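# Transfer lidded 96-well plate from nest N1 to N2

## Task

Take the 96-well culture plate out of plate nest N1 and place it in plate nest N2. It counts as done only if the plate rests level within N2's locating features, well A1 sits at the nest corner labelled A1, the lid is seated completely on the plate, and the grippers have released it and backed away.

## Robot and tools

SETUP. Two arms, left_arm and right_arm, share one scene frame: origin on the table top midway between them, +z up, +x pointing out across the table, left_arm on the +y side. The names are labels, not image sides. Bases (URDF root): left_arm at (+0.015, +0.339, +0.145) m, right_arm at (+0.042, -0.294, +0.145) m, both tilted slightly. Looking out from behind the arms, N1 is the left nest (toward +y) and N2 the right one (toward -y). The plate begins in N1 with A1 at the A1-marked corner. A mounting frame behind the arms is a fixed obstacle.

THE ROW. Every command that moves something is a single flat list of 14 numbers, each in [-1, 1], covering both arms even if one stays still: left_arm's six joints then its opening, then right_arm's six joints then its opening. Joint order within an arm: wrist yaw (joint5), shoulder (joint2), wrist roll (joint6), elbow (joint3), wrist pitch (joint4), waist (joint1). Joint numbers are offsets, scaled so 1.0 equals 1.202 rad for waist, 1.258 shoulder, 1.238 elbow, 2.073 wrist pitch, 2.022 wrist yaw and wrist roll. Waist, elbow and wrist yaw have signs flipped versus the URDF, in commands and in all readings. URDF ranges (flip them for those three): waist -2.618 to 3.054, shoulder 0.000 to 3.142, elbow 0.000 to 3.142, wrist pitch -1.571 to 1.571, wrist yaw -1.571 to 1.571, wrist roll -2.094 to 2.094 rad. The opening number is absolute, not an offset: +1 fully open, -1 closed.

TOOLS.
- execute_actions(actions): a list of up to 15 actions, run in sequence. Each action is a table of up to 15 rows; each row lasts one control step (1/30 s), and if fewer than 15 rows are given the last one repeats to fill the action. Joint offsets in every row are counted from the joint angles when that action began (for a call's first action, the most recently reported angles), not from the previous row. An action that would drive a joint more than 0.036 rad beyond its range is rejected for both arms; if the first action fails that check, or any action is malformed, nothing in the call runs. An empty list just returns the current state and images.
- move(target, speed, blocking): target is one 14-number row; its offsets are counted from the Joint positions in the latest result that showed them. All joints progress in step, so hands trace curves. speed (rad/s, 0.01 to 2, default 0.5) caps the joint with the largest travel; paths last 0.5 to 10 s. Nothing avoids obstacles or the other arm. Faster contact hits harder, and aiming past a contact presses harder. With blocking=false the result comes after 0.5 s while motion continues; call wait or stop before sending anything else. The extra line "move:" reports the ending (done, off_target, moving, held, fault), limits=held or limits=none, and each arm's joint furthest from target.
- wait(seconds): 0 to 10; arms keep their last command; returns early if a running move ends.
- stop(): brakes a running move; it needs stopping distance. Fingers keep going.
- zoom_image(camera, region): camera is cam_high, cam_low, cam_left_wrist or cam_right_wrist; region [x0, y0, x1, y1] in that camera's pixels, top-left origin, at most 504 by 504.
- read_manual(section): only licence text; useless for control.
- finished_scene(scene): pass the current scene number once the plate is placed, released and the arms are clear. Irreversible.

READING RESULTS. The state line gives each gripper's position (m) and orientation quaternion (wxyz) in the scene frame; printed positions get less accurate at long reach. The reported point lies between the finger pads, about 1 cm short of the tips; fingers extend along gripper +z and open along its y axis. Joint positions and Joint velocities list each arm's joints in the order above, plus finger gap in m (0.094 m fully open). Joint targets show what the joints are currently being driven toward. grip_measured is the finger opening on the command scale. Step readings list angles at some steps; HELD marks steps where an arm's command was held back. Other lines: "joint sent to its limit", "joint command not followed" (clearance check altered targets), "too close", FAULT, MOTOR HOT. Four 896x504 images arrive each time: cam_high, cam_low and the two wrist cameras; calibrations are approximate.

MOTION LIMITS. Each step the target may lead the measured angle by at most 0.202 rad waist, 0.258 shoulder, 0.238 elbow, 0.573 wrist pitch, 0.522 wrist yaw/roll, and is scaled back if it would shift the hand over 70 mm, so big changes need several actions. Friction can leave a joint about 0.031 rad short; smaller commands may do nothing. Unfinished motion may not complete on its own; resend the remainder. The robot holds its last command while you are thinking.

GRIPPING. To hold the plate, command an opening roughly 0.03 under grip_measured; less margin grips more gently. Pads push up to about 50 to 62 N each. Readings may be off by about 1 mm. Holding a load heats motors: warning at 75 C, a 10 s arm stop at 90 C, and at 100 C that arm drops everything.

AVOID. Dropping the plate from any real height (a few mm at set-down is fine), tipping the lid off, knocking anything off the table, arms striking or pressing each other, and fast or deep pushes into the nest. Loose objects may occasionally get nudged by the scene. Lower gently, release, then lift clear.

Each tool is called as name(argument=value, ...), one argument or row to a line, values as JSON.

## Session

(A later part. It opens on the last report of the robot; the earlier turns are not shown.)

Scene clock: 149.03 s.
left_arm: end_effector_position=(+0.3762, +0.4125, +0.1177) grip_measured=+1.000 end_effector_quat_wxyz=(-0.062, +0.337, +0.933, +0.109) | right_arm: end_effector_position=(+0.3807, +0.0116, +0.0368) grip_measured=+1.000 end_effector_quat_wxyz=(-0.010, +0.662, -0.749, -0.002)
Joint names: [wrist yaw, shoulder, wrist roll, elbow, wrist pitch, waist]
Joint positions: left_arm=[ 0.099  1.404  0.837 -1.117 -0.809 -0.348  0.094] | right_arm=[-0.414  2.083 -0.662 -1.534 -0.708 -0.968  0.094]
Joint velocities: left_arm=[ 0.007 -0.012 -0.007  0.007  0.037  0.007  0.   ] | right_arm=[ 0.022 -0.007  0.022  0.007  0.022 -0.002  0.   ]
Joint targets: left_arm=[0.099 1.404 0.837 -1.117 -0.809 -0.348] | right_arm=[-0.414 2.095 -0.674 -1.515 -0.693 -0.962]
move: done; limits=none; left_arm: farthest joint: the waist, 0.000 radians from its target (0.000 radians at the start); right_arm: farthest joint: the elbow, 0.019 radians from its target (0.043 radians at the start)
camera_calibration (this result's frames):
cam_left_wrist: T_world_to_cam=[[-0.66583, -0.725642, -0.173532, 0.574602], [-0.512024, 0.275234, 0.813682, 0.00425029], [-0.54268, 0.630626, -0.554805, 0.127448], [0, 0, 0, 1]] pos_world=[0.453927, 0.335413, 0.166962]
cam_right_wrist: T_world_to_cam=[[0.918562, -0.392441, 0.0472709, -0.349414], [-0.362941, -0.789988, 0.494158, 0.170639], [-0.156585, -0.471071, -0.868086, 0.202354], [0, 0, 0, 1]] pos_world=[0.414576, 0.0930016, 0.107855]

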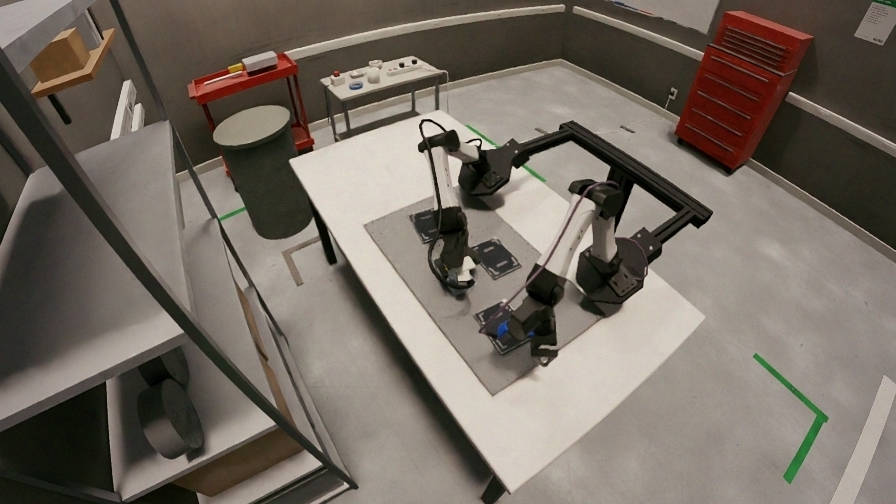

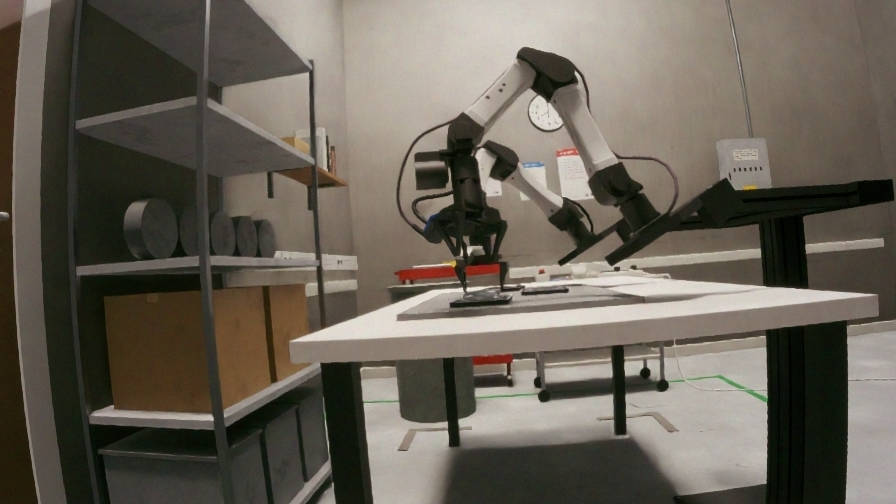

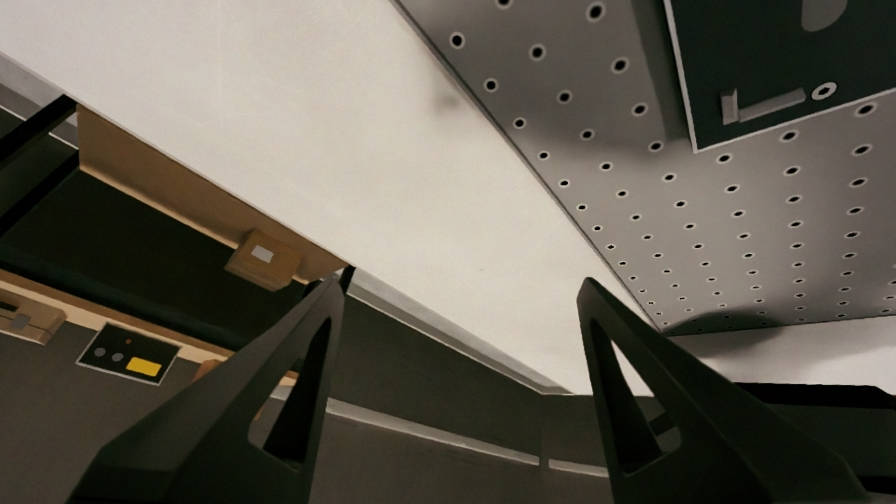

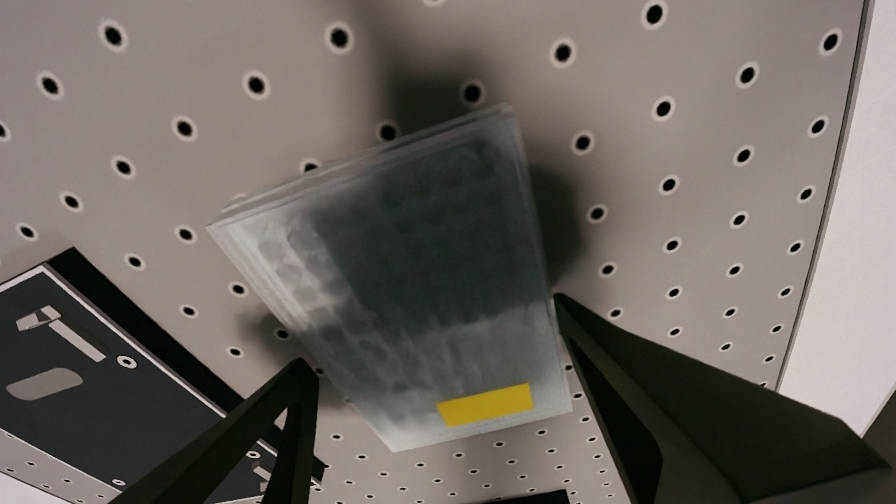

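move(
  target=[0,0,0,0,0,0,1, 0,0.022,0,0.022,0.02,0,1],
  speed=0.05,
)

Scene clock: 154.07 s.
left_arm: end_effector_position=(+0.3762, +0.4125, +0.1177) grip_measured=+1.000 end_effector_quat_wxyz=(-0.062, +0.337, +0.933, +0.109) | right_arm: end_effector_position=(+0.3815, +0.0155, +0.0317) grip_measured=+1.000 end_effector_quat_wxyz=(-0.016, +0.660, -0.751, -0.002)
Joint names: [wrist yaw, shoulder, wrist roll, elbow, wrist pitch, waist]
Joint positions: left_arm=[ 0.099  1.404  0.837 -1.117 -0.809 -0.348  0.094] | right_arm=[-0.414  2.097 -0.662 -1.534 -0.682 -0.968  0.094]
Joint velocities: left_arm=[-0.037  0.007 -0.051  0.002 -0.066  0.012  0.   ] | right_arm=[ 0.037 -0.012 -0.037 -0.012  0.081  0.017  0.   ]
Joint targets: left_arm=[0.099 1.404 0.837 -1.117 -0.809 -0.348] | right_arm=[-0.414 2.111 -0.662 -1.506 -0.667 -0.968]
move: off_target (right_arm); limits=none; left_arm: farthest joint: the waist, 0.000 radians from its target (0.000 radians at the start); right_arm: farthest joint: the elbow, 0.027 radians from its target (0.027 radians at the start)
camera_calibration (this result's frames):
cam_left_wrist: T_world_to_cam=[[-0.66583, -0.725642, -0.173532, 0.574602], [-0.512024, 0.275234, 0.813682, 0.00425029], [-0.54268, 0.630626, -0.554805, 0.127448], [0, 0, 0, 1]] pos_world=[0.453927, 0.335413, 0.166962]
cam_right_wrist: T_world_to_cam=[[0.916223, -0.39737, 0.0513005, -0.347466], [-0.370681, -0.792073, 0.484991, 0.179829], [-0.152087, -0.463376, -0.873013, 0.198264], [0, 0, 0, 1]] pos_world=[0.415169, 0.0962358, 0.103696]

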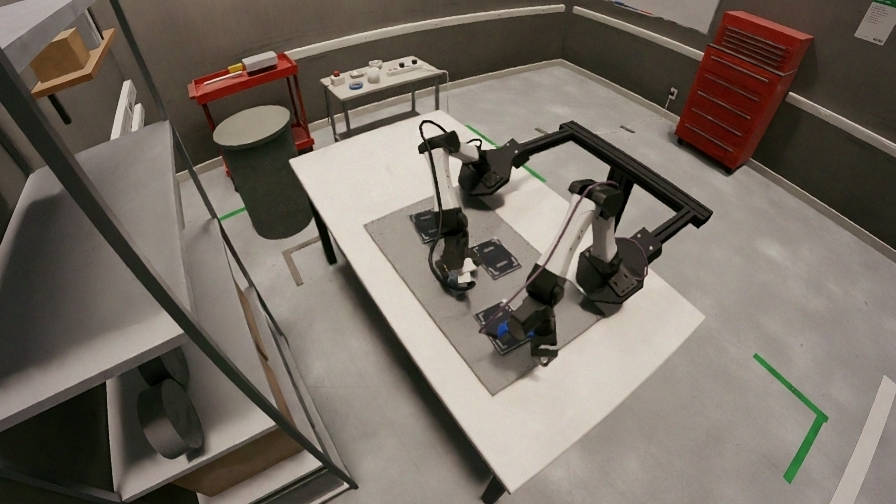

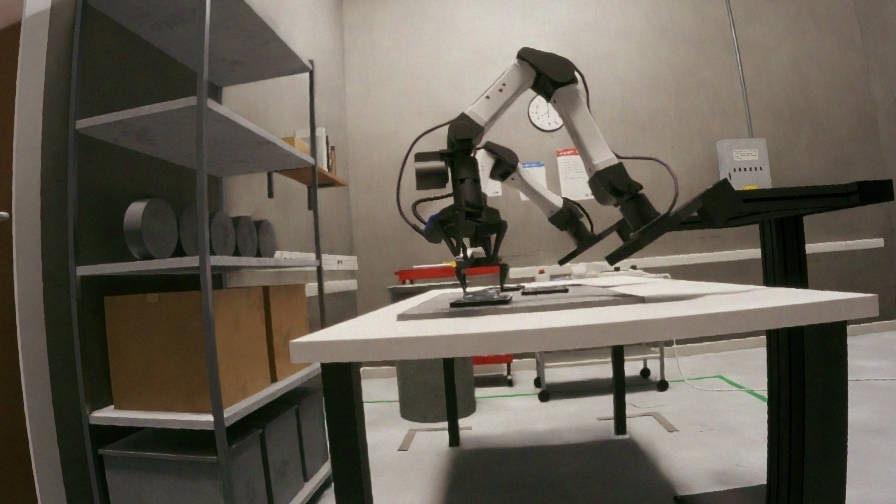

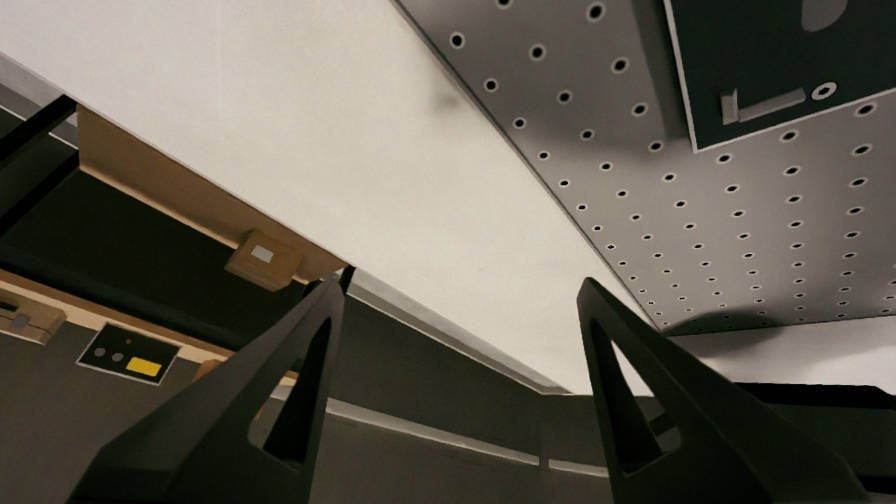

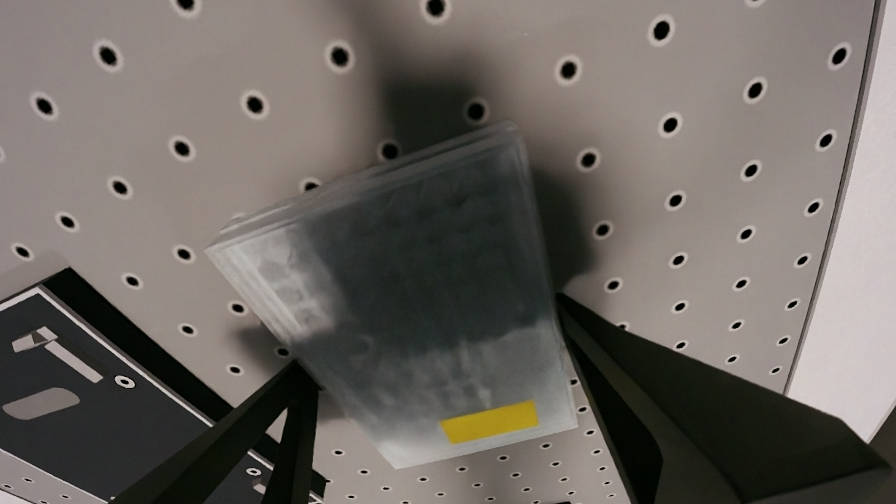

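move(
  target=[0,0,0,0,0,0,1, 0,0,0,0.036,0,0.012,1],
  speed=0.05,
)

Scene clock: 159.83 s.
left_arm: end_effector_position=(+0.3762, +0.4125, +0.1177) grip_measured=+1.000 end_effector_quat_wxyz=(-0.062, +0.337, +0.933, +0.109) | right_arm: end_effector_position=(+0.3766, +0.0083, +0.0262) grip_measured=+1.000 end_effector_quat_wxyz=(-0.005, +0.661, -0.750, -0.001)
Joint names: [wrist yaw, shoulder, wrist roll, elbow, wrist pitch, waist]
Joint positions: left_arm=[ 0.099  1.404  0.837 -1.117 -0.809 -0.348  0.094] | right_arm=[-0.414  2.097 -0.662 -1.512 -0.681 -0.96   0.094]
Joint velocities: left_arm=[-0.007 -0.012 -0.007 -0.002 -0.037  0.017  0.   ] | right_arm=[ 0.095  0.012 -0.051  0.012  0.037  0.012  0.   ]
Joint targets: left_arm=[0.099 1.404 0.837 -1.117 -0.809 -0.348] | right_arm=[-0.414 2.097 -0.662 -1.489 -0.682 -0.954]
move: off_target (right_arm); limits=none; left_arm: farthest joint: the waist, 0.000 radians from its target (0.000 radians at the start); right_arm: farthest joint: the elbow, 0.022 radians from its target (0.044 radians at the start)
camera_calibration (this result's frames):
cam_left_wrist: T_world_to_cam=[[-0.66583, -0.725642, -0.173532, 0.574602], [-0.512024, 0.275234, 0.813682, 0.00425029], [-0.54268, 0.630626, -0.554805, 0.127448], [0, 0, 0, 1]] pos_world=[0.453927, 0.335413, 0.166962]
cam_right_wrist: T_world_to_cam=[[0.917409, -0.395339, 0.045471, -0.345913], [-0.362829, -0.784042, 0.50362, 0.171504], [-0.16345, -0.478523, -0.862728, 0.193522], [0, 0, 0, 1]] pos_world=[0.411202, 0.0903178, 0.0963135]

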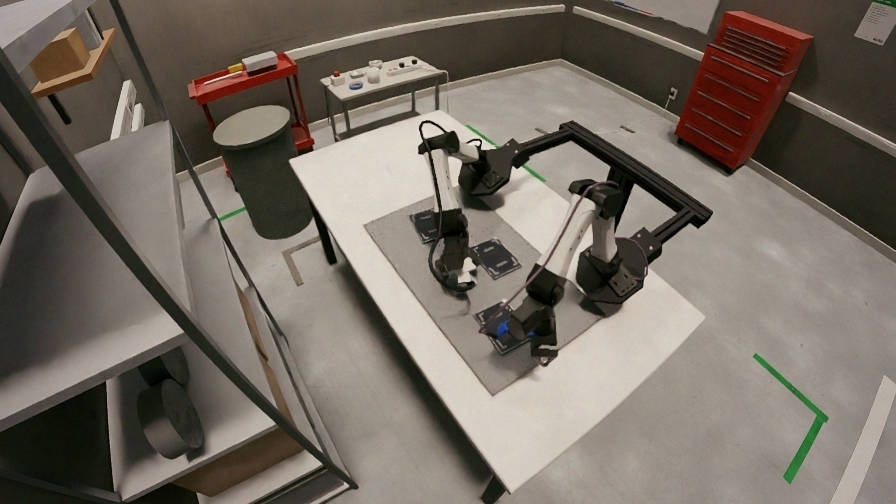

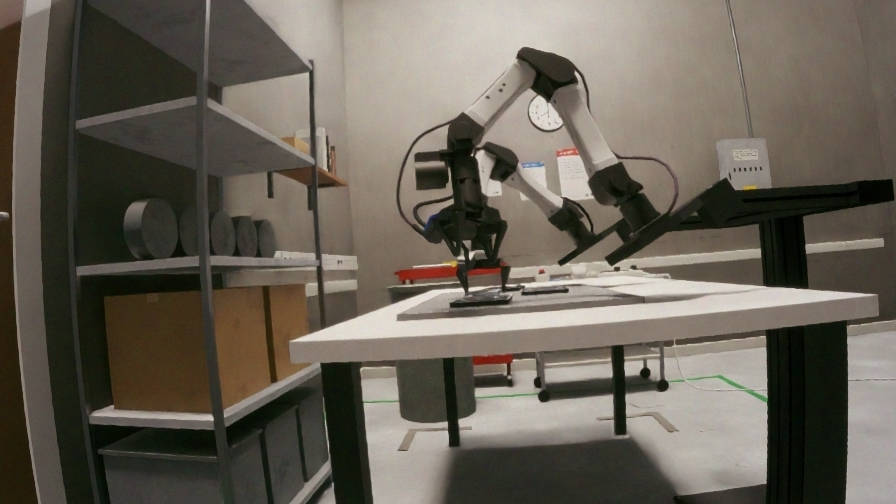

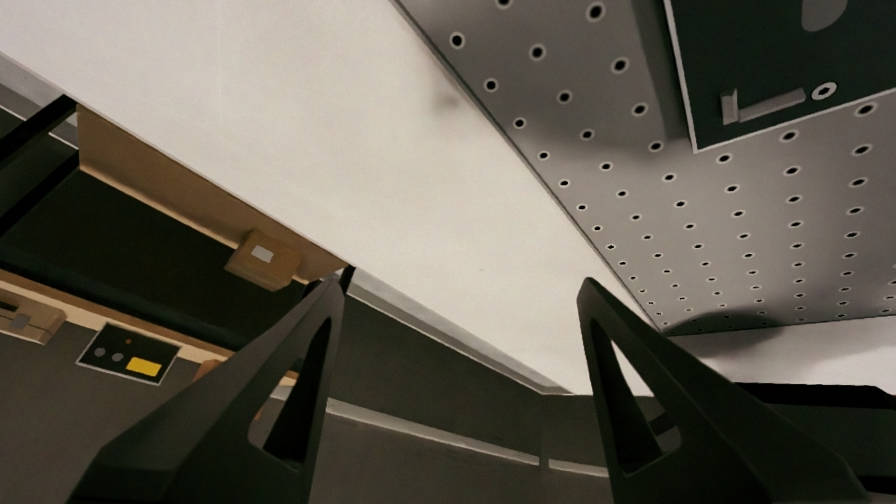

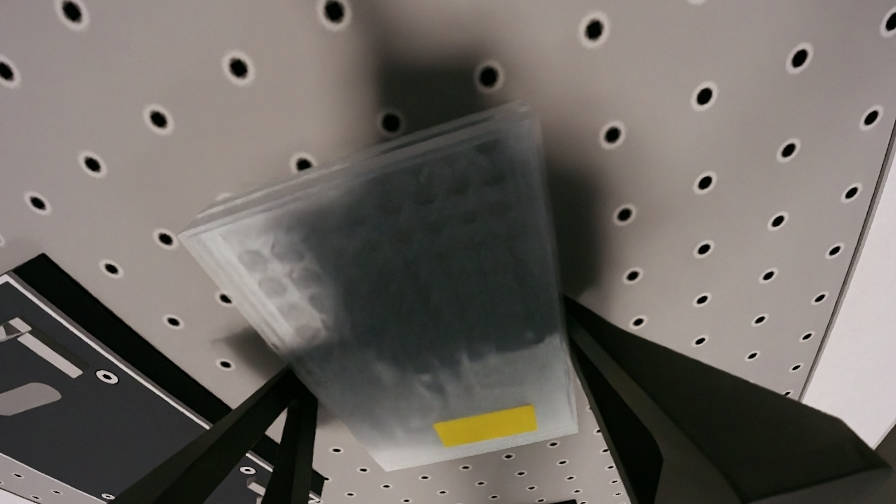

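move(
  target=[0,0,0,0,0,0,1, 0,0,0,0,0,-0.024,1],
  speed=0.05,
)

Scene clock: 162.67 s.
left_arm: end_effector_position=(+0.3762, +0.4125, +0.1177) grip_measured=+1.000 end_effector_quat_wxyz=(-0.062, +0.337, +0.933, +0.109) | right_arm: end_effector_position=(+0.3715, +0.0152, +0.0295) grip_measured=+1.000 end_effector_quat_wxyz=(-0.008, +0.667, -0.745, -0.004)
Joint names: [wrist yaw, shoulder, wrist roll, elbow, wrist pitch, waist]
Joint positions: left_arm=[ 0.099  1.404  0.837 -1.117 -0.809 -0.348  0.094] | right_arm=[-0.414  2.097 -0.662 -1.512 -0.681 -0.98   0.094]
Joint velocities: left_arm=[-0.037  0.007  0.051  0.012  0.037  0.007  0.   ] | right_arm=[ 0.007  0.007 -0.022  0.007  0.007 -0.002  0.   ]
Joint targets: left_arm=[0.099 1.404 0.837 -1.117 -0.809 -0.348] | right_arm=[-0.414 2.097 -0.662 -1.512 -0.681 -0.989]
move: done; limits=none; left_arm: farthest joint: the waist, 0.000 radians from its target (0.000 radians at the start); right_arm: farthest joint: the waist, 0.009 radians from its target (0.029 radians at the start)
camera_calibration (this result's frames):
cam_left_wrist: T_world_to_cam=[[-0.66583, -0.725642, -0.173532, 0.574602], [-0.512024, 0.275234, 0.813682, 0.00425029], [-0.54268, 0.630626, -0.554805, 0.127448], [0, 0, 0, 1]] pos_world=[0.453927, 0.335413, 0.166962]
cam_right_wrist: T_world_to_cam=[[0.924084, -0.37976, 0.0430323, -0.341269], [-0.34978, -0.794968, 0.495661, 0.168899], [-0.154023, -0.473084, -0.867449, 0.195405], [0, 0, 0, 1]] pos_world=[0.404535, 0.0971126, 0.100473]

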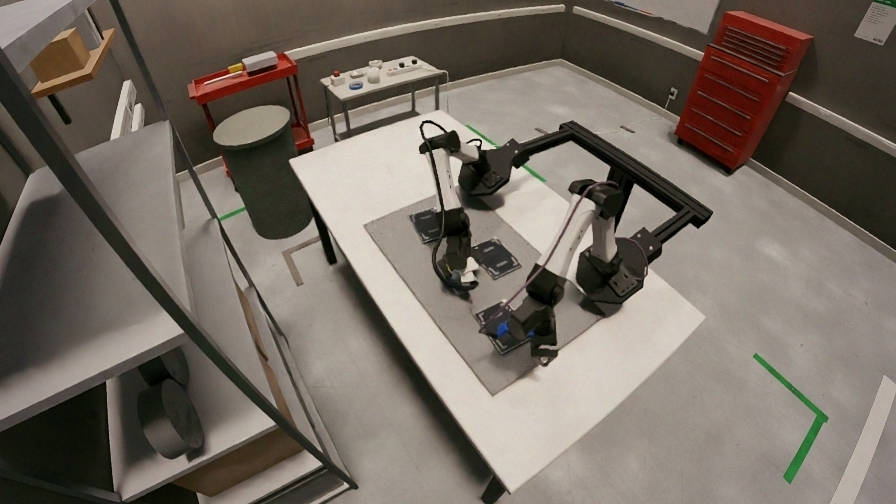

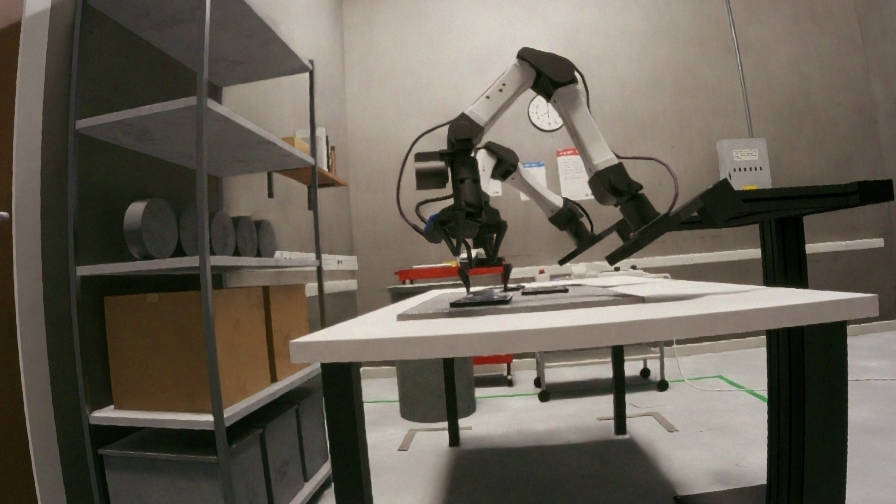

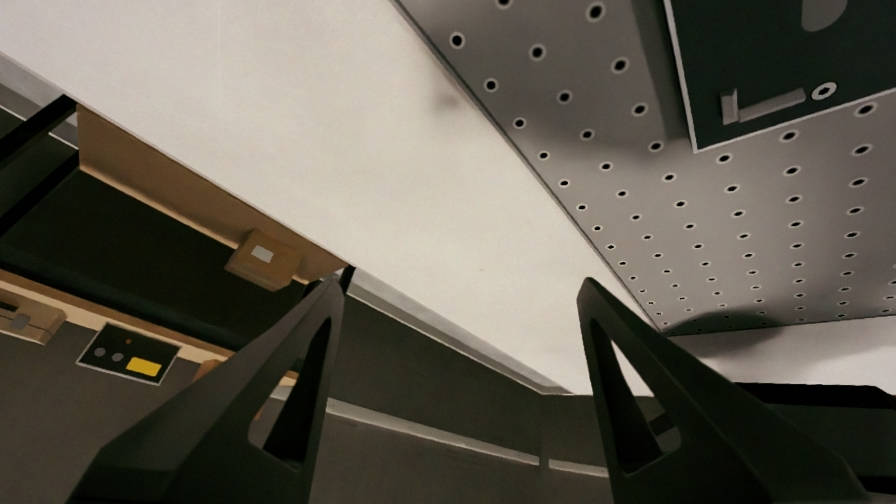

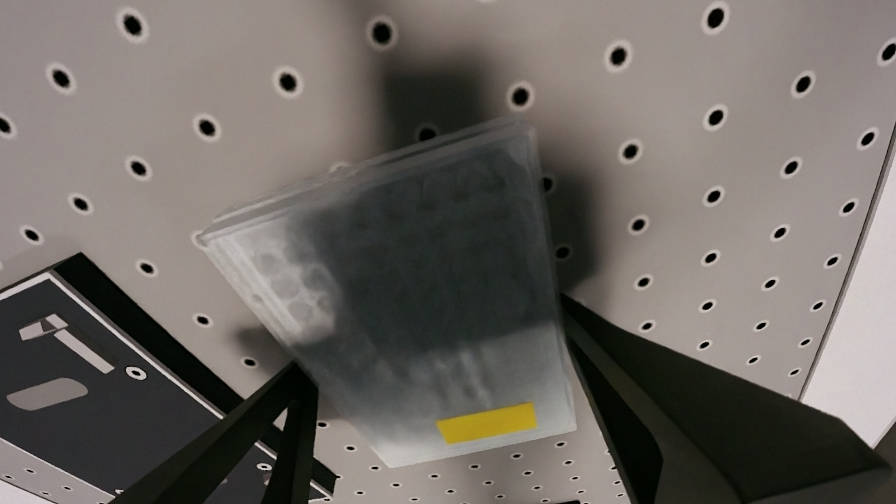

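move(
  target=[0,0,0,0,0,0,1, 0,0.02,0,0,0,-0.008,1],
  speed=0.05,
)

Scene clock: 166.27 s.
left_arm: end_effector_position=(+0.3762, +0.4125, +0.1177) grip_measured=+1.000 end_effector_quat_wxyz=(-0.062, +0.337, +0.933, +0.109) | right_arm: end_effector_position=(+0.3715, +0.0152, +0.0295) grip_measured=+1.000 end_effector_quat_wxyz=(-0.008, +0.667, -0.745, -0.004)
Joint names: [wrist yaw, shoulder, wrist roll, elbow, wrist pitch, waist]
Joint positions: left_arm=[ 0.099  1.404  0.837 -1.117 -0.809 -0.348  0.094] | right_arm=[-0.414  2.097 -0.662 -1.512 -0.681 -0.98   0.094]
Joint velocities: left_arm=[-0.022 -0.017 -0.022  0.007 -0.037 -0.002  0.   ] | right_arm=[ 0.037 -0.007 -0.051 -0.002 -0.022  0.002  0.   ]
Joint targets: left_arm=[0.099 1.404 0.837 -1.117 -0.809 -0.348] | right_arm=[-0.414 2.123 -0.662 -1.512 -0.681 -0.990]
move: off_target (right_arm); limits=none; left_arm: farthest joint: the waist, 0.000 radians from its target (0.000 radians at the start); right_arm: farthest joint: the shoulder, 0.025 radians from its target (0.025 radians at the start)
camera_calibration (this result's frames):
cam_left_wrist: T_world_to_cam=[[-0.66583, -0.725642, -0.173532, 0.574602], [-0.512024, 0.275234, 0.813682, 0.00425029], [-0.54268, 0.630626, -0.554805, 0.127448], [0, 0, 0, 1]] pos_world=[0.453927, 0.335413, 0.166962]
cam_right_wrist: T_world_to_cam=[[0.924084, -0.37976, 0.0430323, -0.341269], [-0.34978, -0.794968, 0.495661, 0.168899], [-0.154023, -0.473084, -0.867449, 0.195405], [0, 0, 0, 1]] pos_world=[0.404535, 0.0971126, 0.100473]

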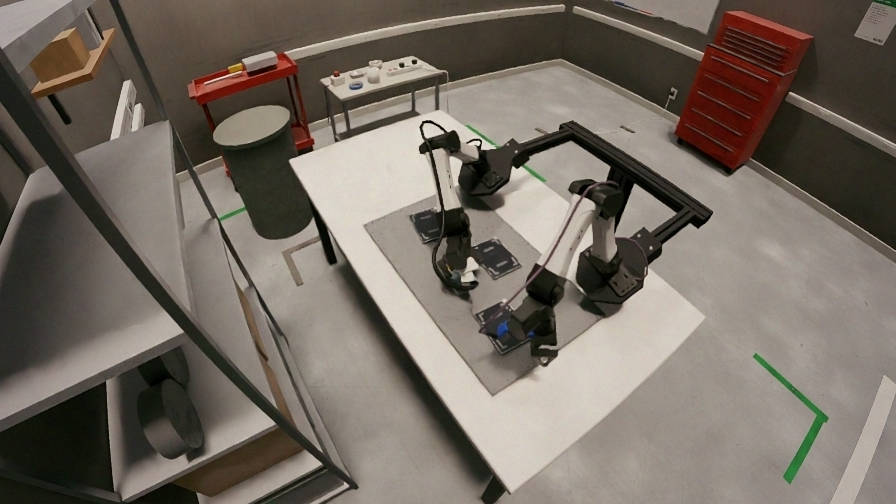

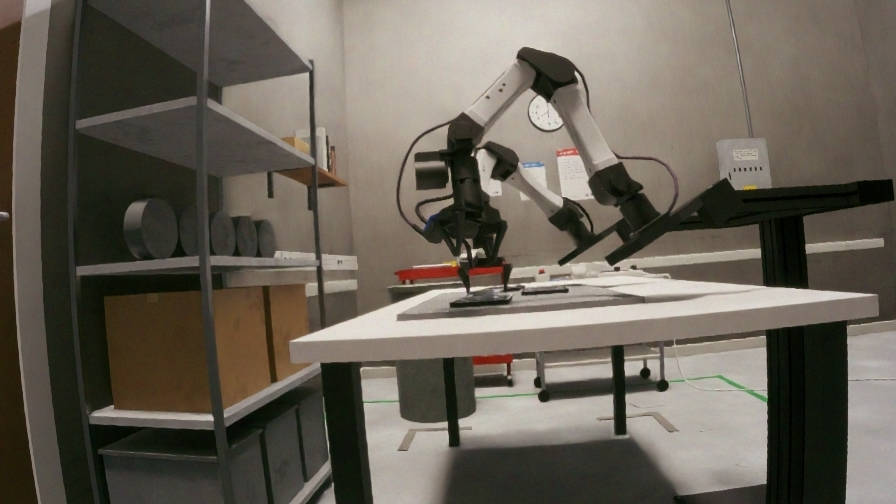

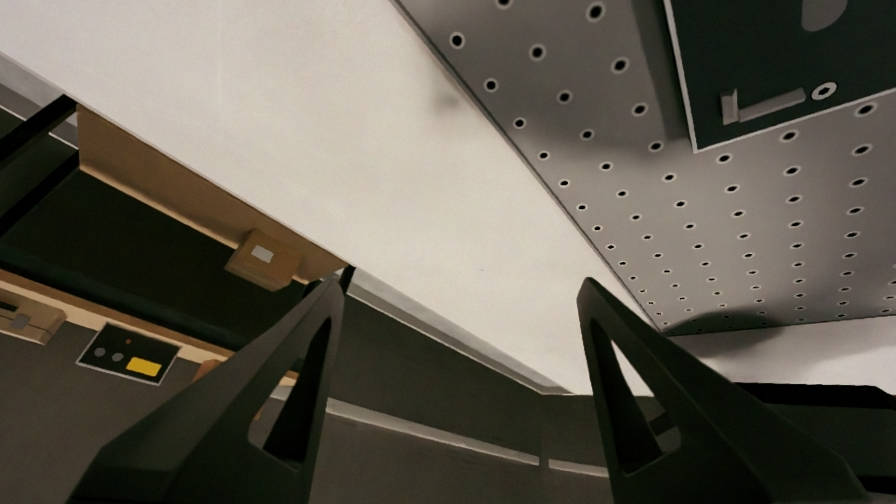

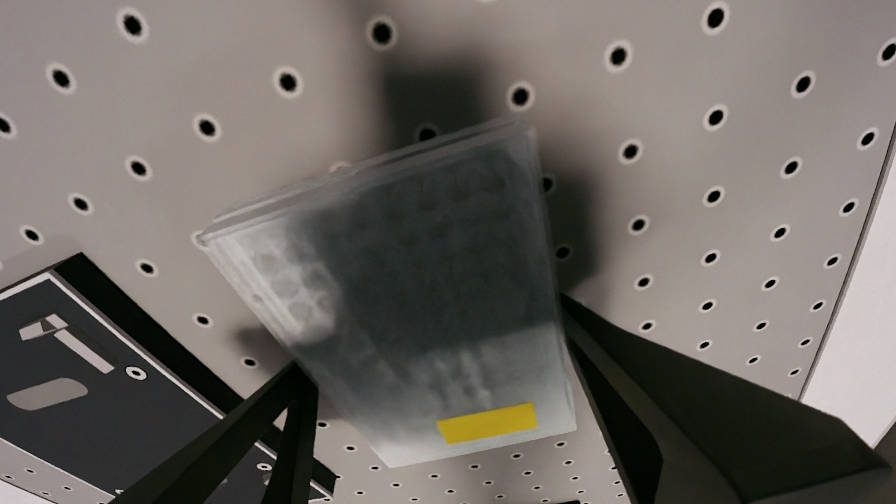

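move(
  target=[0,0,0,0,0,0,1, 0,0.027,0,0,0,-0.008,1],
  speed=0.05,
)

Scene clock: 169.87 s.
left_arm: end_effector_position=(+0.3762, +0.4125, +0.1177) grip_measured=+1.000 end_effector_quat_wxyz=(-0.062, +0.337, +0.933, +0.109) | right_arm: end_effector_position=(+0.3680, +0.0158, +0.0261) grip_measured=+1.000 end_effector_quat_wxyz=(-0.004, +0.670, -0.742, -0.003)
Joint names: [wrist yaw, shoulder, wrist roll, elbow, wrist pitch, waist]
Joint positions: left_arm=[ 0.099  1.404  0.837 -1.117 -0.809 -0.348  0.094] | right_arm=[-0.416  2.109 -0.662 -1.512 -0.681 -0.983  0.094]
Joint velocities: left_arm=[ 0.007 -0.012 -0.051  0.007 -0.007 -0.022  0.   ] | right_arm=[-0.066 -0.002  0.037 -0.002 -0.007 -0.012  0.   ]
Joint targets: left_arm=[0.099 1.404 0.837 -1.117 -0.809 -0.348] | right_arm=[-0.414 2.132 -0.662 -1.512 -0.681 -0.990]
move: off_target (right_arm); limits=none; left_arm: farthest joint: the waist, 0.000 radians from its target (0.000 radians at the start); right_arm: farthest joint: the shoulder, 0.022 radians from its target (0.033 radians at the start)
camera_calibration (this result's frames):
cam_left_wrist: T_world_to_cam=[[-0.66583, -0.725642, -0.173532, 0.574602], [-0.512024, 0.275234, 0.813682, 0.00425029], [-0.54268, 0.630626, -0.554805, 0.127448], [0, 0, 0, 1]] pos_world=[0.453927, 0.335413, 0.166962]
cam_right_wrist: T_world_to_cam=[[0.927131, -0.372522, 0.0406924, -0.338836], [-0.341138, -0.79407, 0.503068, 0.166464], [-0.155091, -0.480292, -0.863288, 0.192556], [0, 0, 0, 1]] pos_world=[0.400796, 0.098443, 0.0962765]

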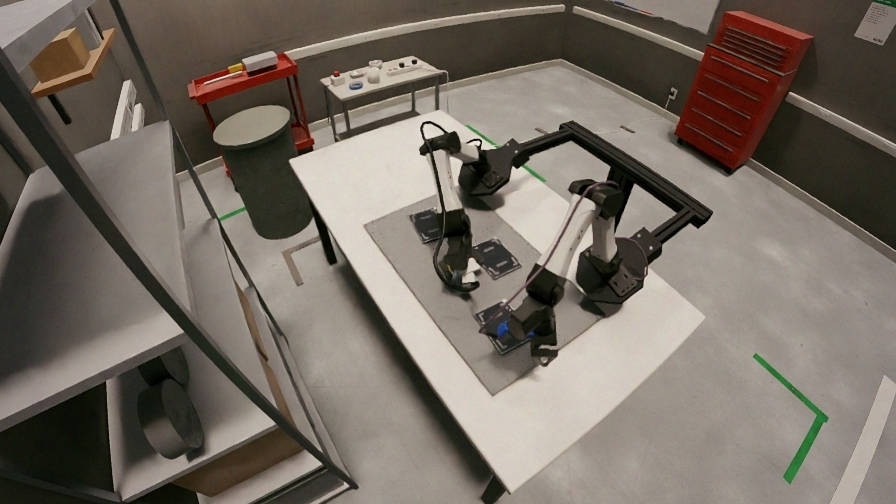

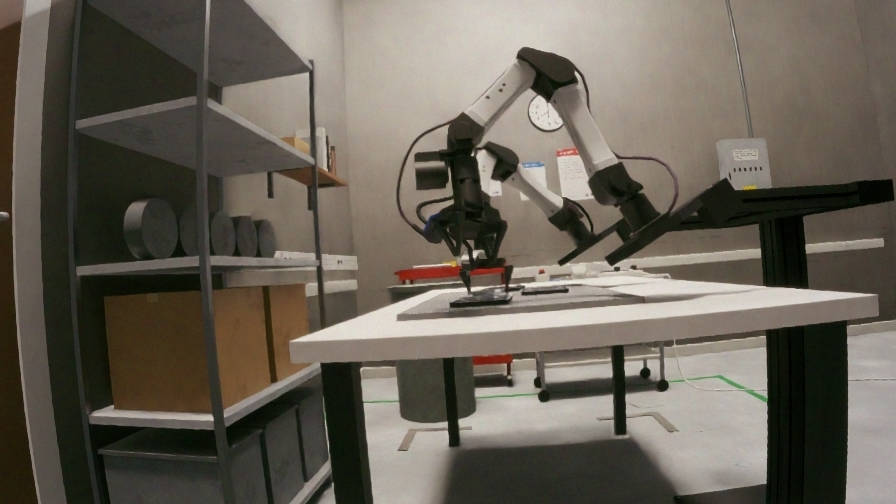

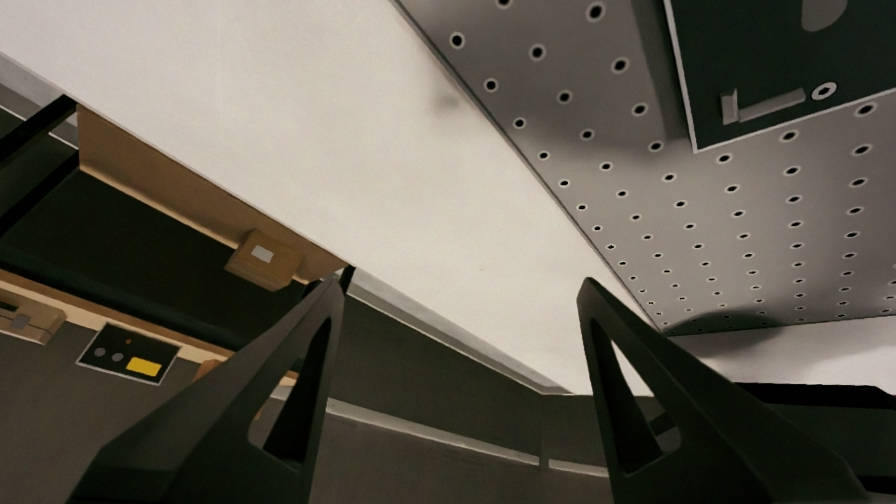

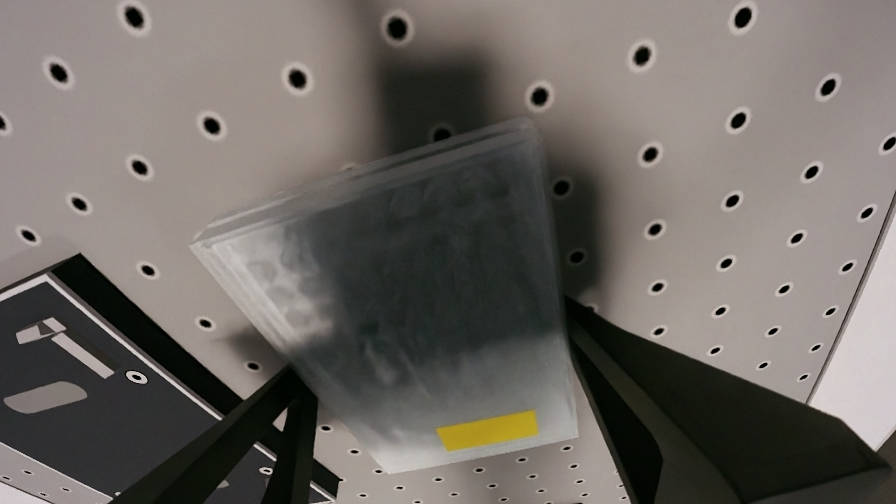

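Close, relaxing the shoulder target.

execute_actions(
  actions=[
    [[0,0,0,0,0,0,1, 0,0,0,0,0,0,0.9]],
    [[0,0,0,0,0,0,1, 0,0,0,0,0,0,0.82]],
    [[0,0,0,0,0,0,1, 0,0,0,0,0,0,0.765]],
    [[0,0,0,0,0,0,1, 0,0,0,0,0,0,0.765]],
  ],
)

Scene clock: 174.47 s.
left_arm: end_effector_position=(+0.3762, +0.4125, +0.1177) grip_measured=+1.000 end_effector_quat_wxyz=(-0.062, +0.337, +0.933, +0.109) | right_arm: end_effector_position=(+0.3680, +0.0158, +0.0261) grip_measured=+0.799 end_effector_quat_wxyz=(-0.004, +0.670, -0.742, -0.003)
Joint names: [wrist yaw, shoulder, wrist roll, elbow, wrist pitch, waist]
Joint positions: left_arm=[ 0.099  1.404  0.837 -1.117 -0.809 -0.348  0.094] | right_arm=[-0.416  2.109 -0.662 -1.512 -0.681 -0.983  0.085]
Joint velocities: left_arm=[-0.022  0.012 -0.081  0.032 -0.007  0.012  0.   ] | right_arm=[ 0.022 -0.022  0.037  0.007 -0.066  0.007 -0.   ]
Joint targets: left_arm=[0.099 1.404 0.837 -1.117 -0.809 -0.348] | right_arm=[-0.416 2.109 -0.662 -1.512 -0.681 -0.983]
Step readings (joint positions; steps 1 to 15: 1st action; 16 to 30: 2nd action; 31 to 45: 3rd action; 46 to 60: 4th action):
0: left_arm=[0.099 1.404 0.837 -1.117 -0.809 -0.348] | right_arm=[-0.416 2.109 -0.662 -1.512 -0.681 -0.983]
1: left_arm=[0.099 1.404 0.837 -1.117 -0.809 -0.348] | right_arm=[-0.416 2.109 -0.662 -1.512 -0.681 -0.983]
2: left_arm=[0.099 1.404 0.837 -1.117 -0.809 -0.348] | right_arm=[-0.416 2.109 -0.662 -1.512 -0.681 -0.983]
4: left_arm=[0.099 1.404 0.837 -1.117 -0.809 -0.348] | right_arm=[-0.416 2.109 -0.662 -1.512 -0.681 -0.983]
8: left_arm=[0.099 1.404 0.837 -1.117 -0.809 -0.348] | right_arm=[-0.416 2.109 -0.662 -1.512 -0.681 -0.983]
15: left_arm=[0.099 1.404 0.837 -1.117 -0.809 -0.348] | right_arm=[-0.416 2.109 -0.662 -1.512 -0.681 -0.983]
16: left_arm=[0.099 1.404 0.837 -1.117 -0.809 -0.348] | right_arm=[-0.416 2.109 -0.662 -1.512 -0.681 -0.983]
17: left_arm=[0.099 1.404 0.837 -1.117 -0.809 -0.348] | right_arm=[-0.416 2.109 -0.662 -1.512 -0.681 -0.983]
19: left_arm=[0.099 1.404 0.837 -1.117 -0.809 -0.348] | right_arm=[-0.416 2.109 -0.662 -1.512 -0.681 -0.983]
23: left_arm=[0.099 1.404 0.837 -1.117 -0.809 -0.348] | right_arm=[-0.416 2.109 -0.662 -1.512 -0.681 -0.983]
30: left_arm=[0.099 1.404 0.837 -1.117 -0.809 -0.348] | right_arm=[-0.416 2.109 -0.662 -1.512 -0.681 -0.983]
31: left_arm=[0.099 1.404 0.837 -1.117 -0.809 -0.348] | right_arm=[-0.416 2.109 -0.662 -1.512 -0.681 -0.983]
32: left_arm=[0.099 1.404 0.837 -1.117 -0.809 -0.348] | right_arm=[-0.416 2.109 -0.662 -1.512 -0.681 -0.983]
34: left_arm=[0.099 1.404 0.837 -1.117 -0.809 -0.348] | right_arm=[-0.416 2.109 -0.662 -1.512 -0.681 -0.983]
38: left_arm=[0.099 1.404 0.837 -1.117 -0.809 -0.348] | right_arm=[-0.416 2.109 -0.662 -1.512 -0.681 -0.983]
45: left_arm=[0.099 1.404 0.837 -1.117 -0.809 -0.348] | right_arm=[-0.416 2.109 -0.662 -1.512 -0.681 -0.983]
46: left_arm=[0.099 1.404 0.837 -1.117 -0.809 -0.348] | right_arm=[-0.416 2.109 -0.662 -1.512 -0.681 -0.983]
47: left_arm=[0.099 1.404 0.837 -1.117 -0.809 -0.348] | right_arm=[-0.416 2.109 -0.662 -1.512 -0.681 -0.983]
49: left_arm=[0.099 1.404 0.837 -1.117 -0.809 -0.348] | right_arm=[-0.416 2.109 -0.662 -1.512 -0.681 -0.983]
53: left_arm=[0.099 1.404 0.837 -1.117 -0.809 -0.348] | right_arm=[-0.416 2.109 -0.662 -1.512 -0.681 -0.983]
60: Joint positions above
camera_calibration (this result's frames):
cam_left_wrist: T_world_to_cam=[[-0.66583, -0.725642, -0.173532, 0.574602], [-0.512024, 0.275234, 0.813682, 0.00425029], [-0.54268, 0.630626, -0.554805, 0.127448], [0, 0, 0, 1]] pos_world=[0.453927, 0.335413, 0.166962]
cam_right_wrist: T_world_to_cam=[[0.927118, -0.372514, 0.0410461, -0.338902], [-0.341279, -0.793936, 0.503184, 0.166491], [-0.154855, -0.480519, -0.863204, 0.192455], [0, 0, 0, 1]] pos_world=[0.400825, 0.0984161, 0.0962634]

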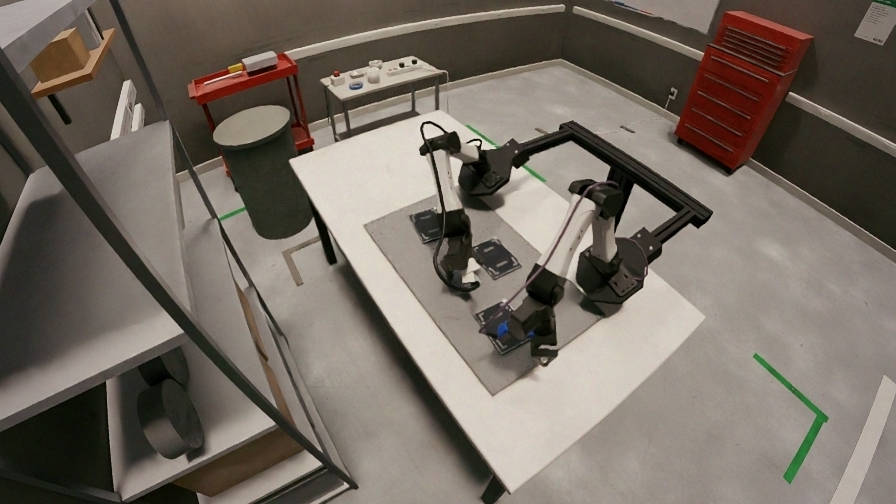

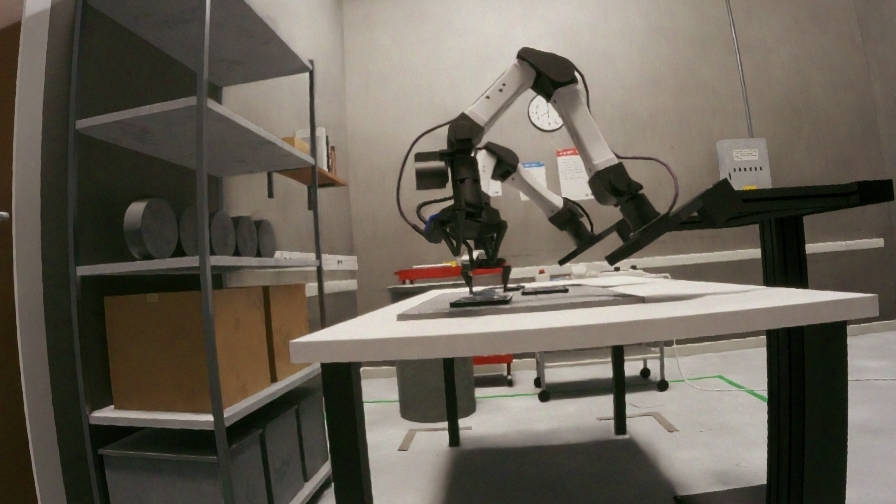

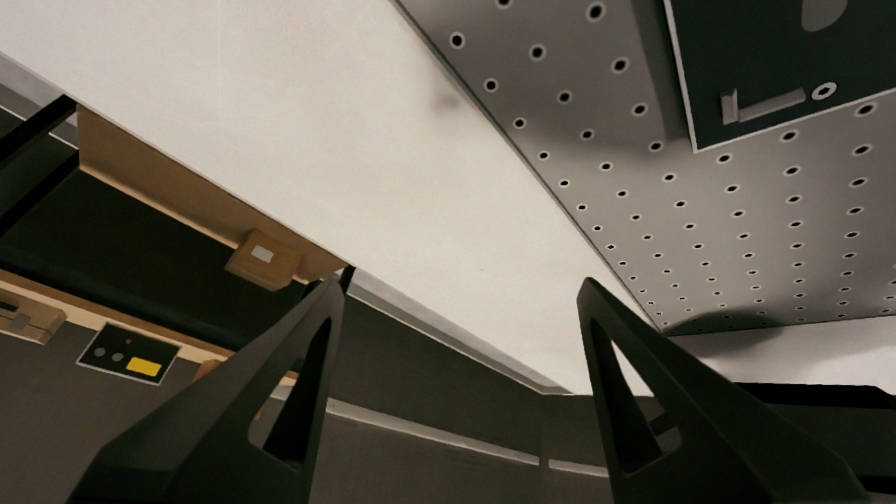

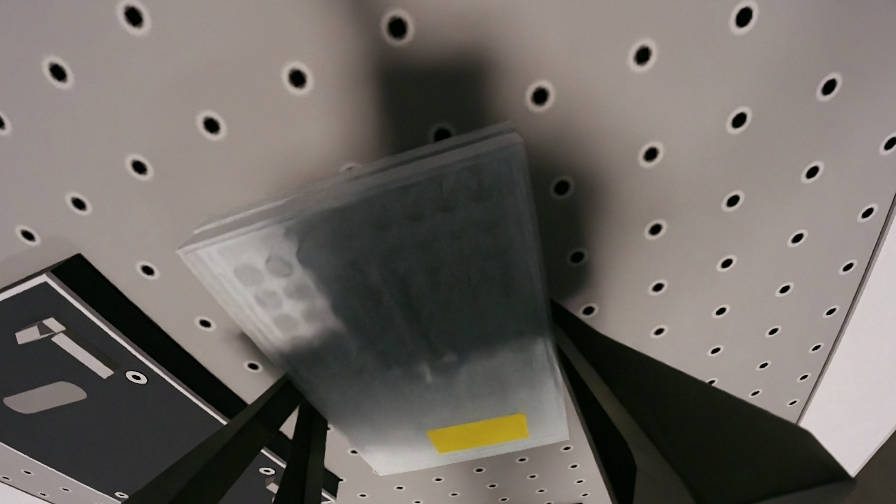

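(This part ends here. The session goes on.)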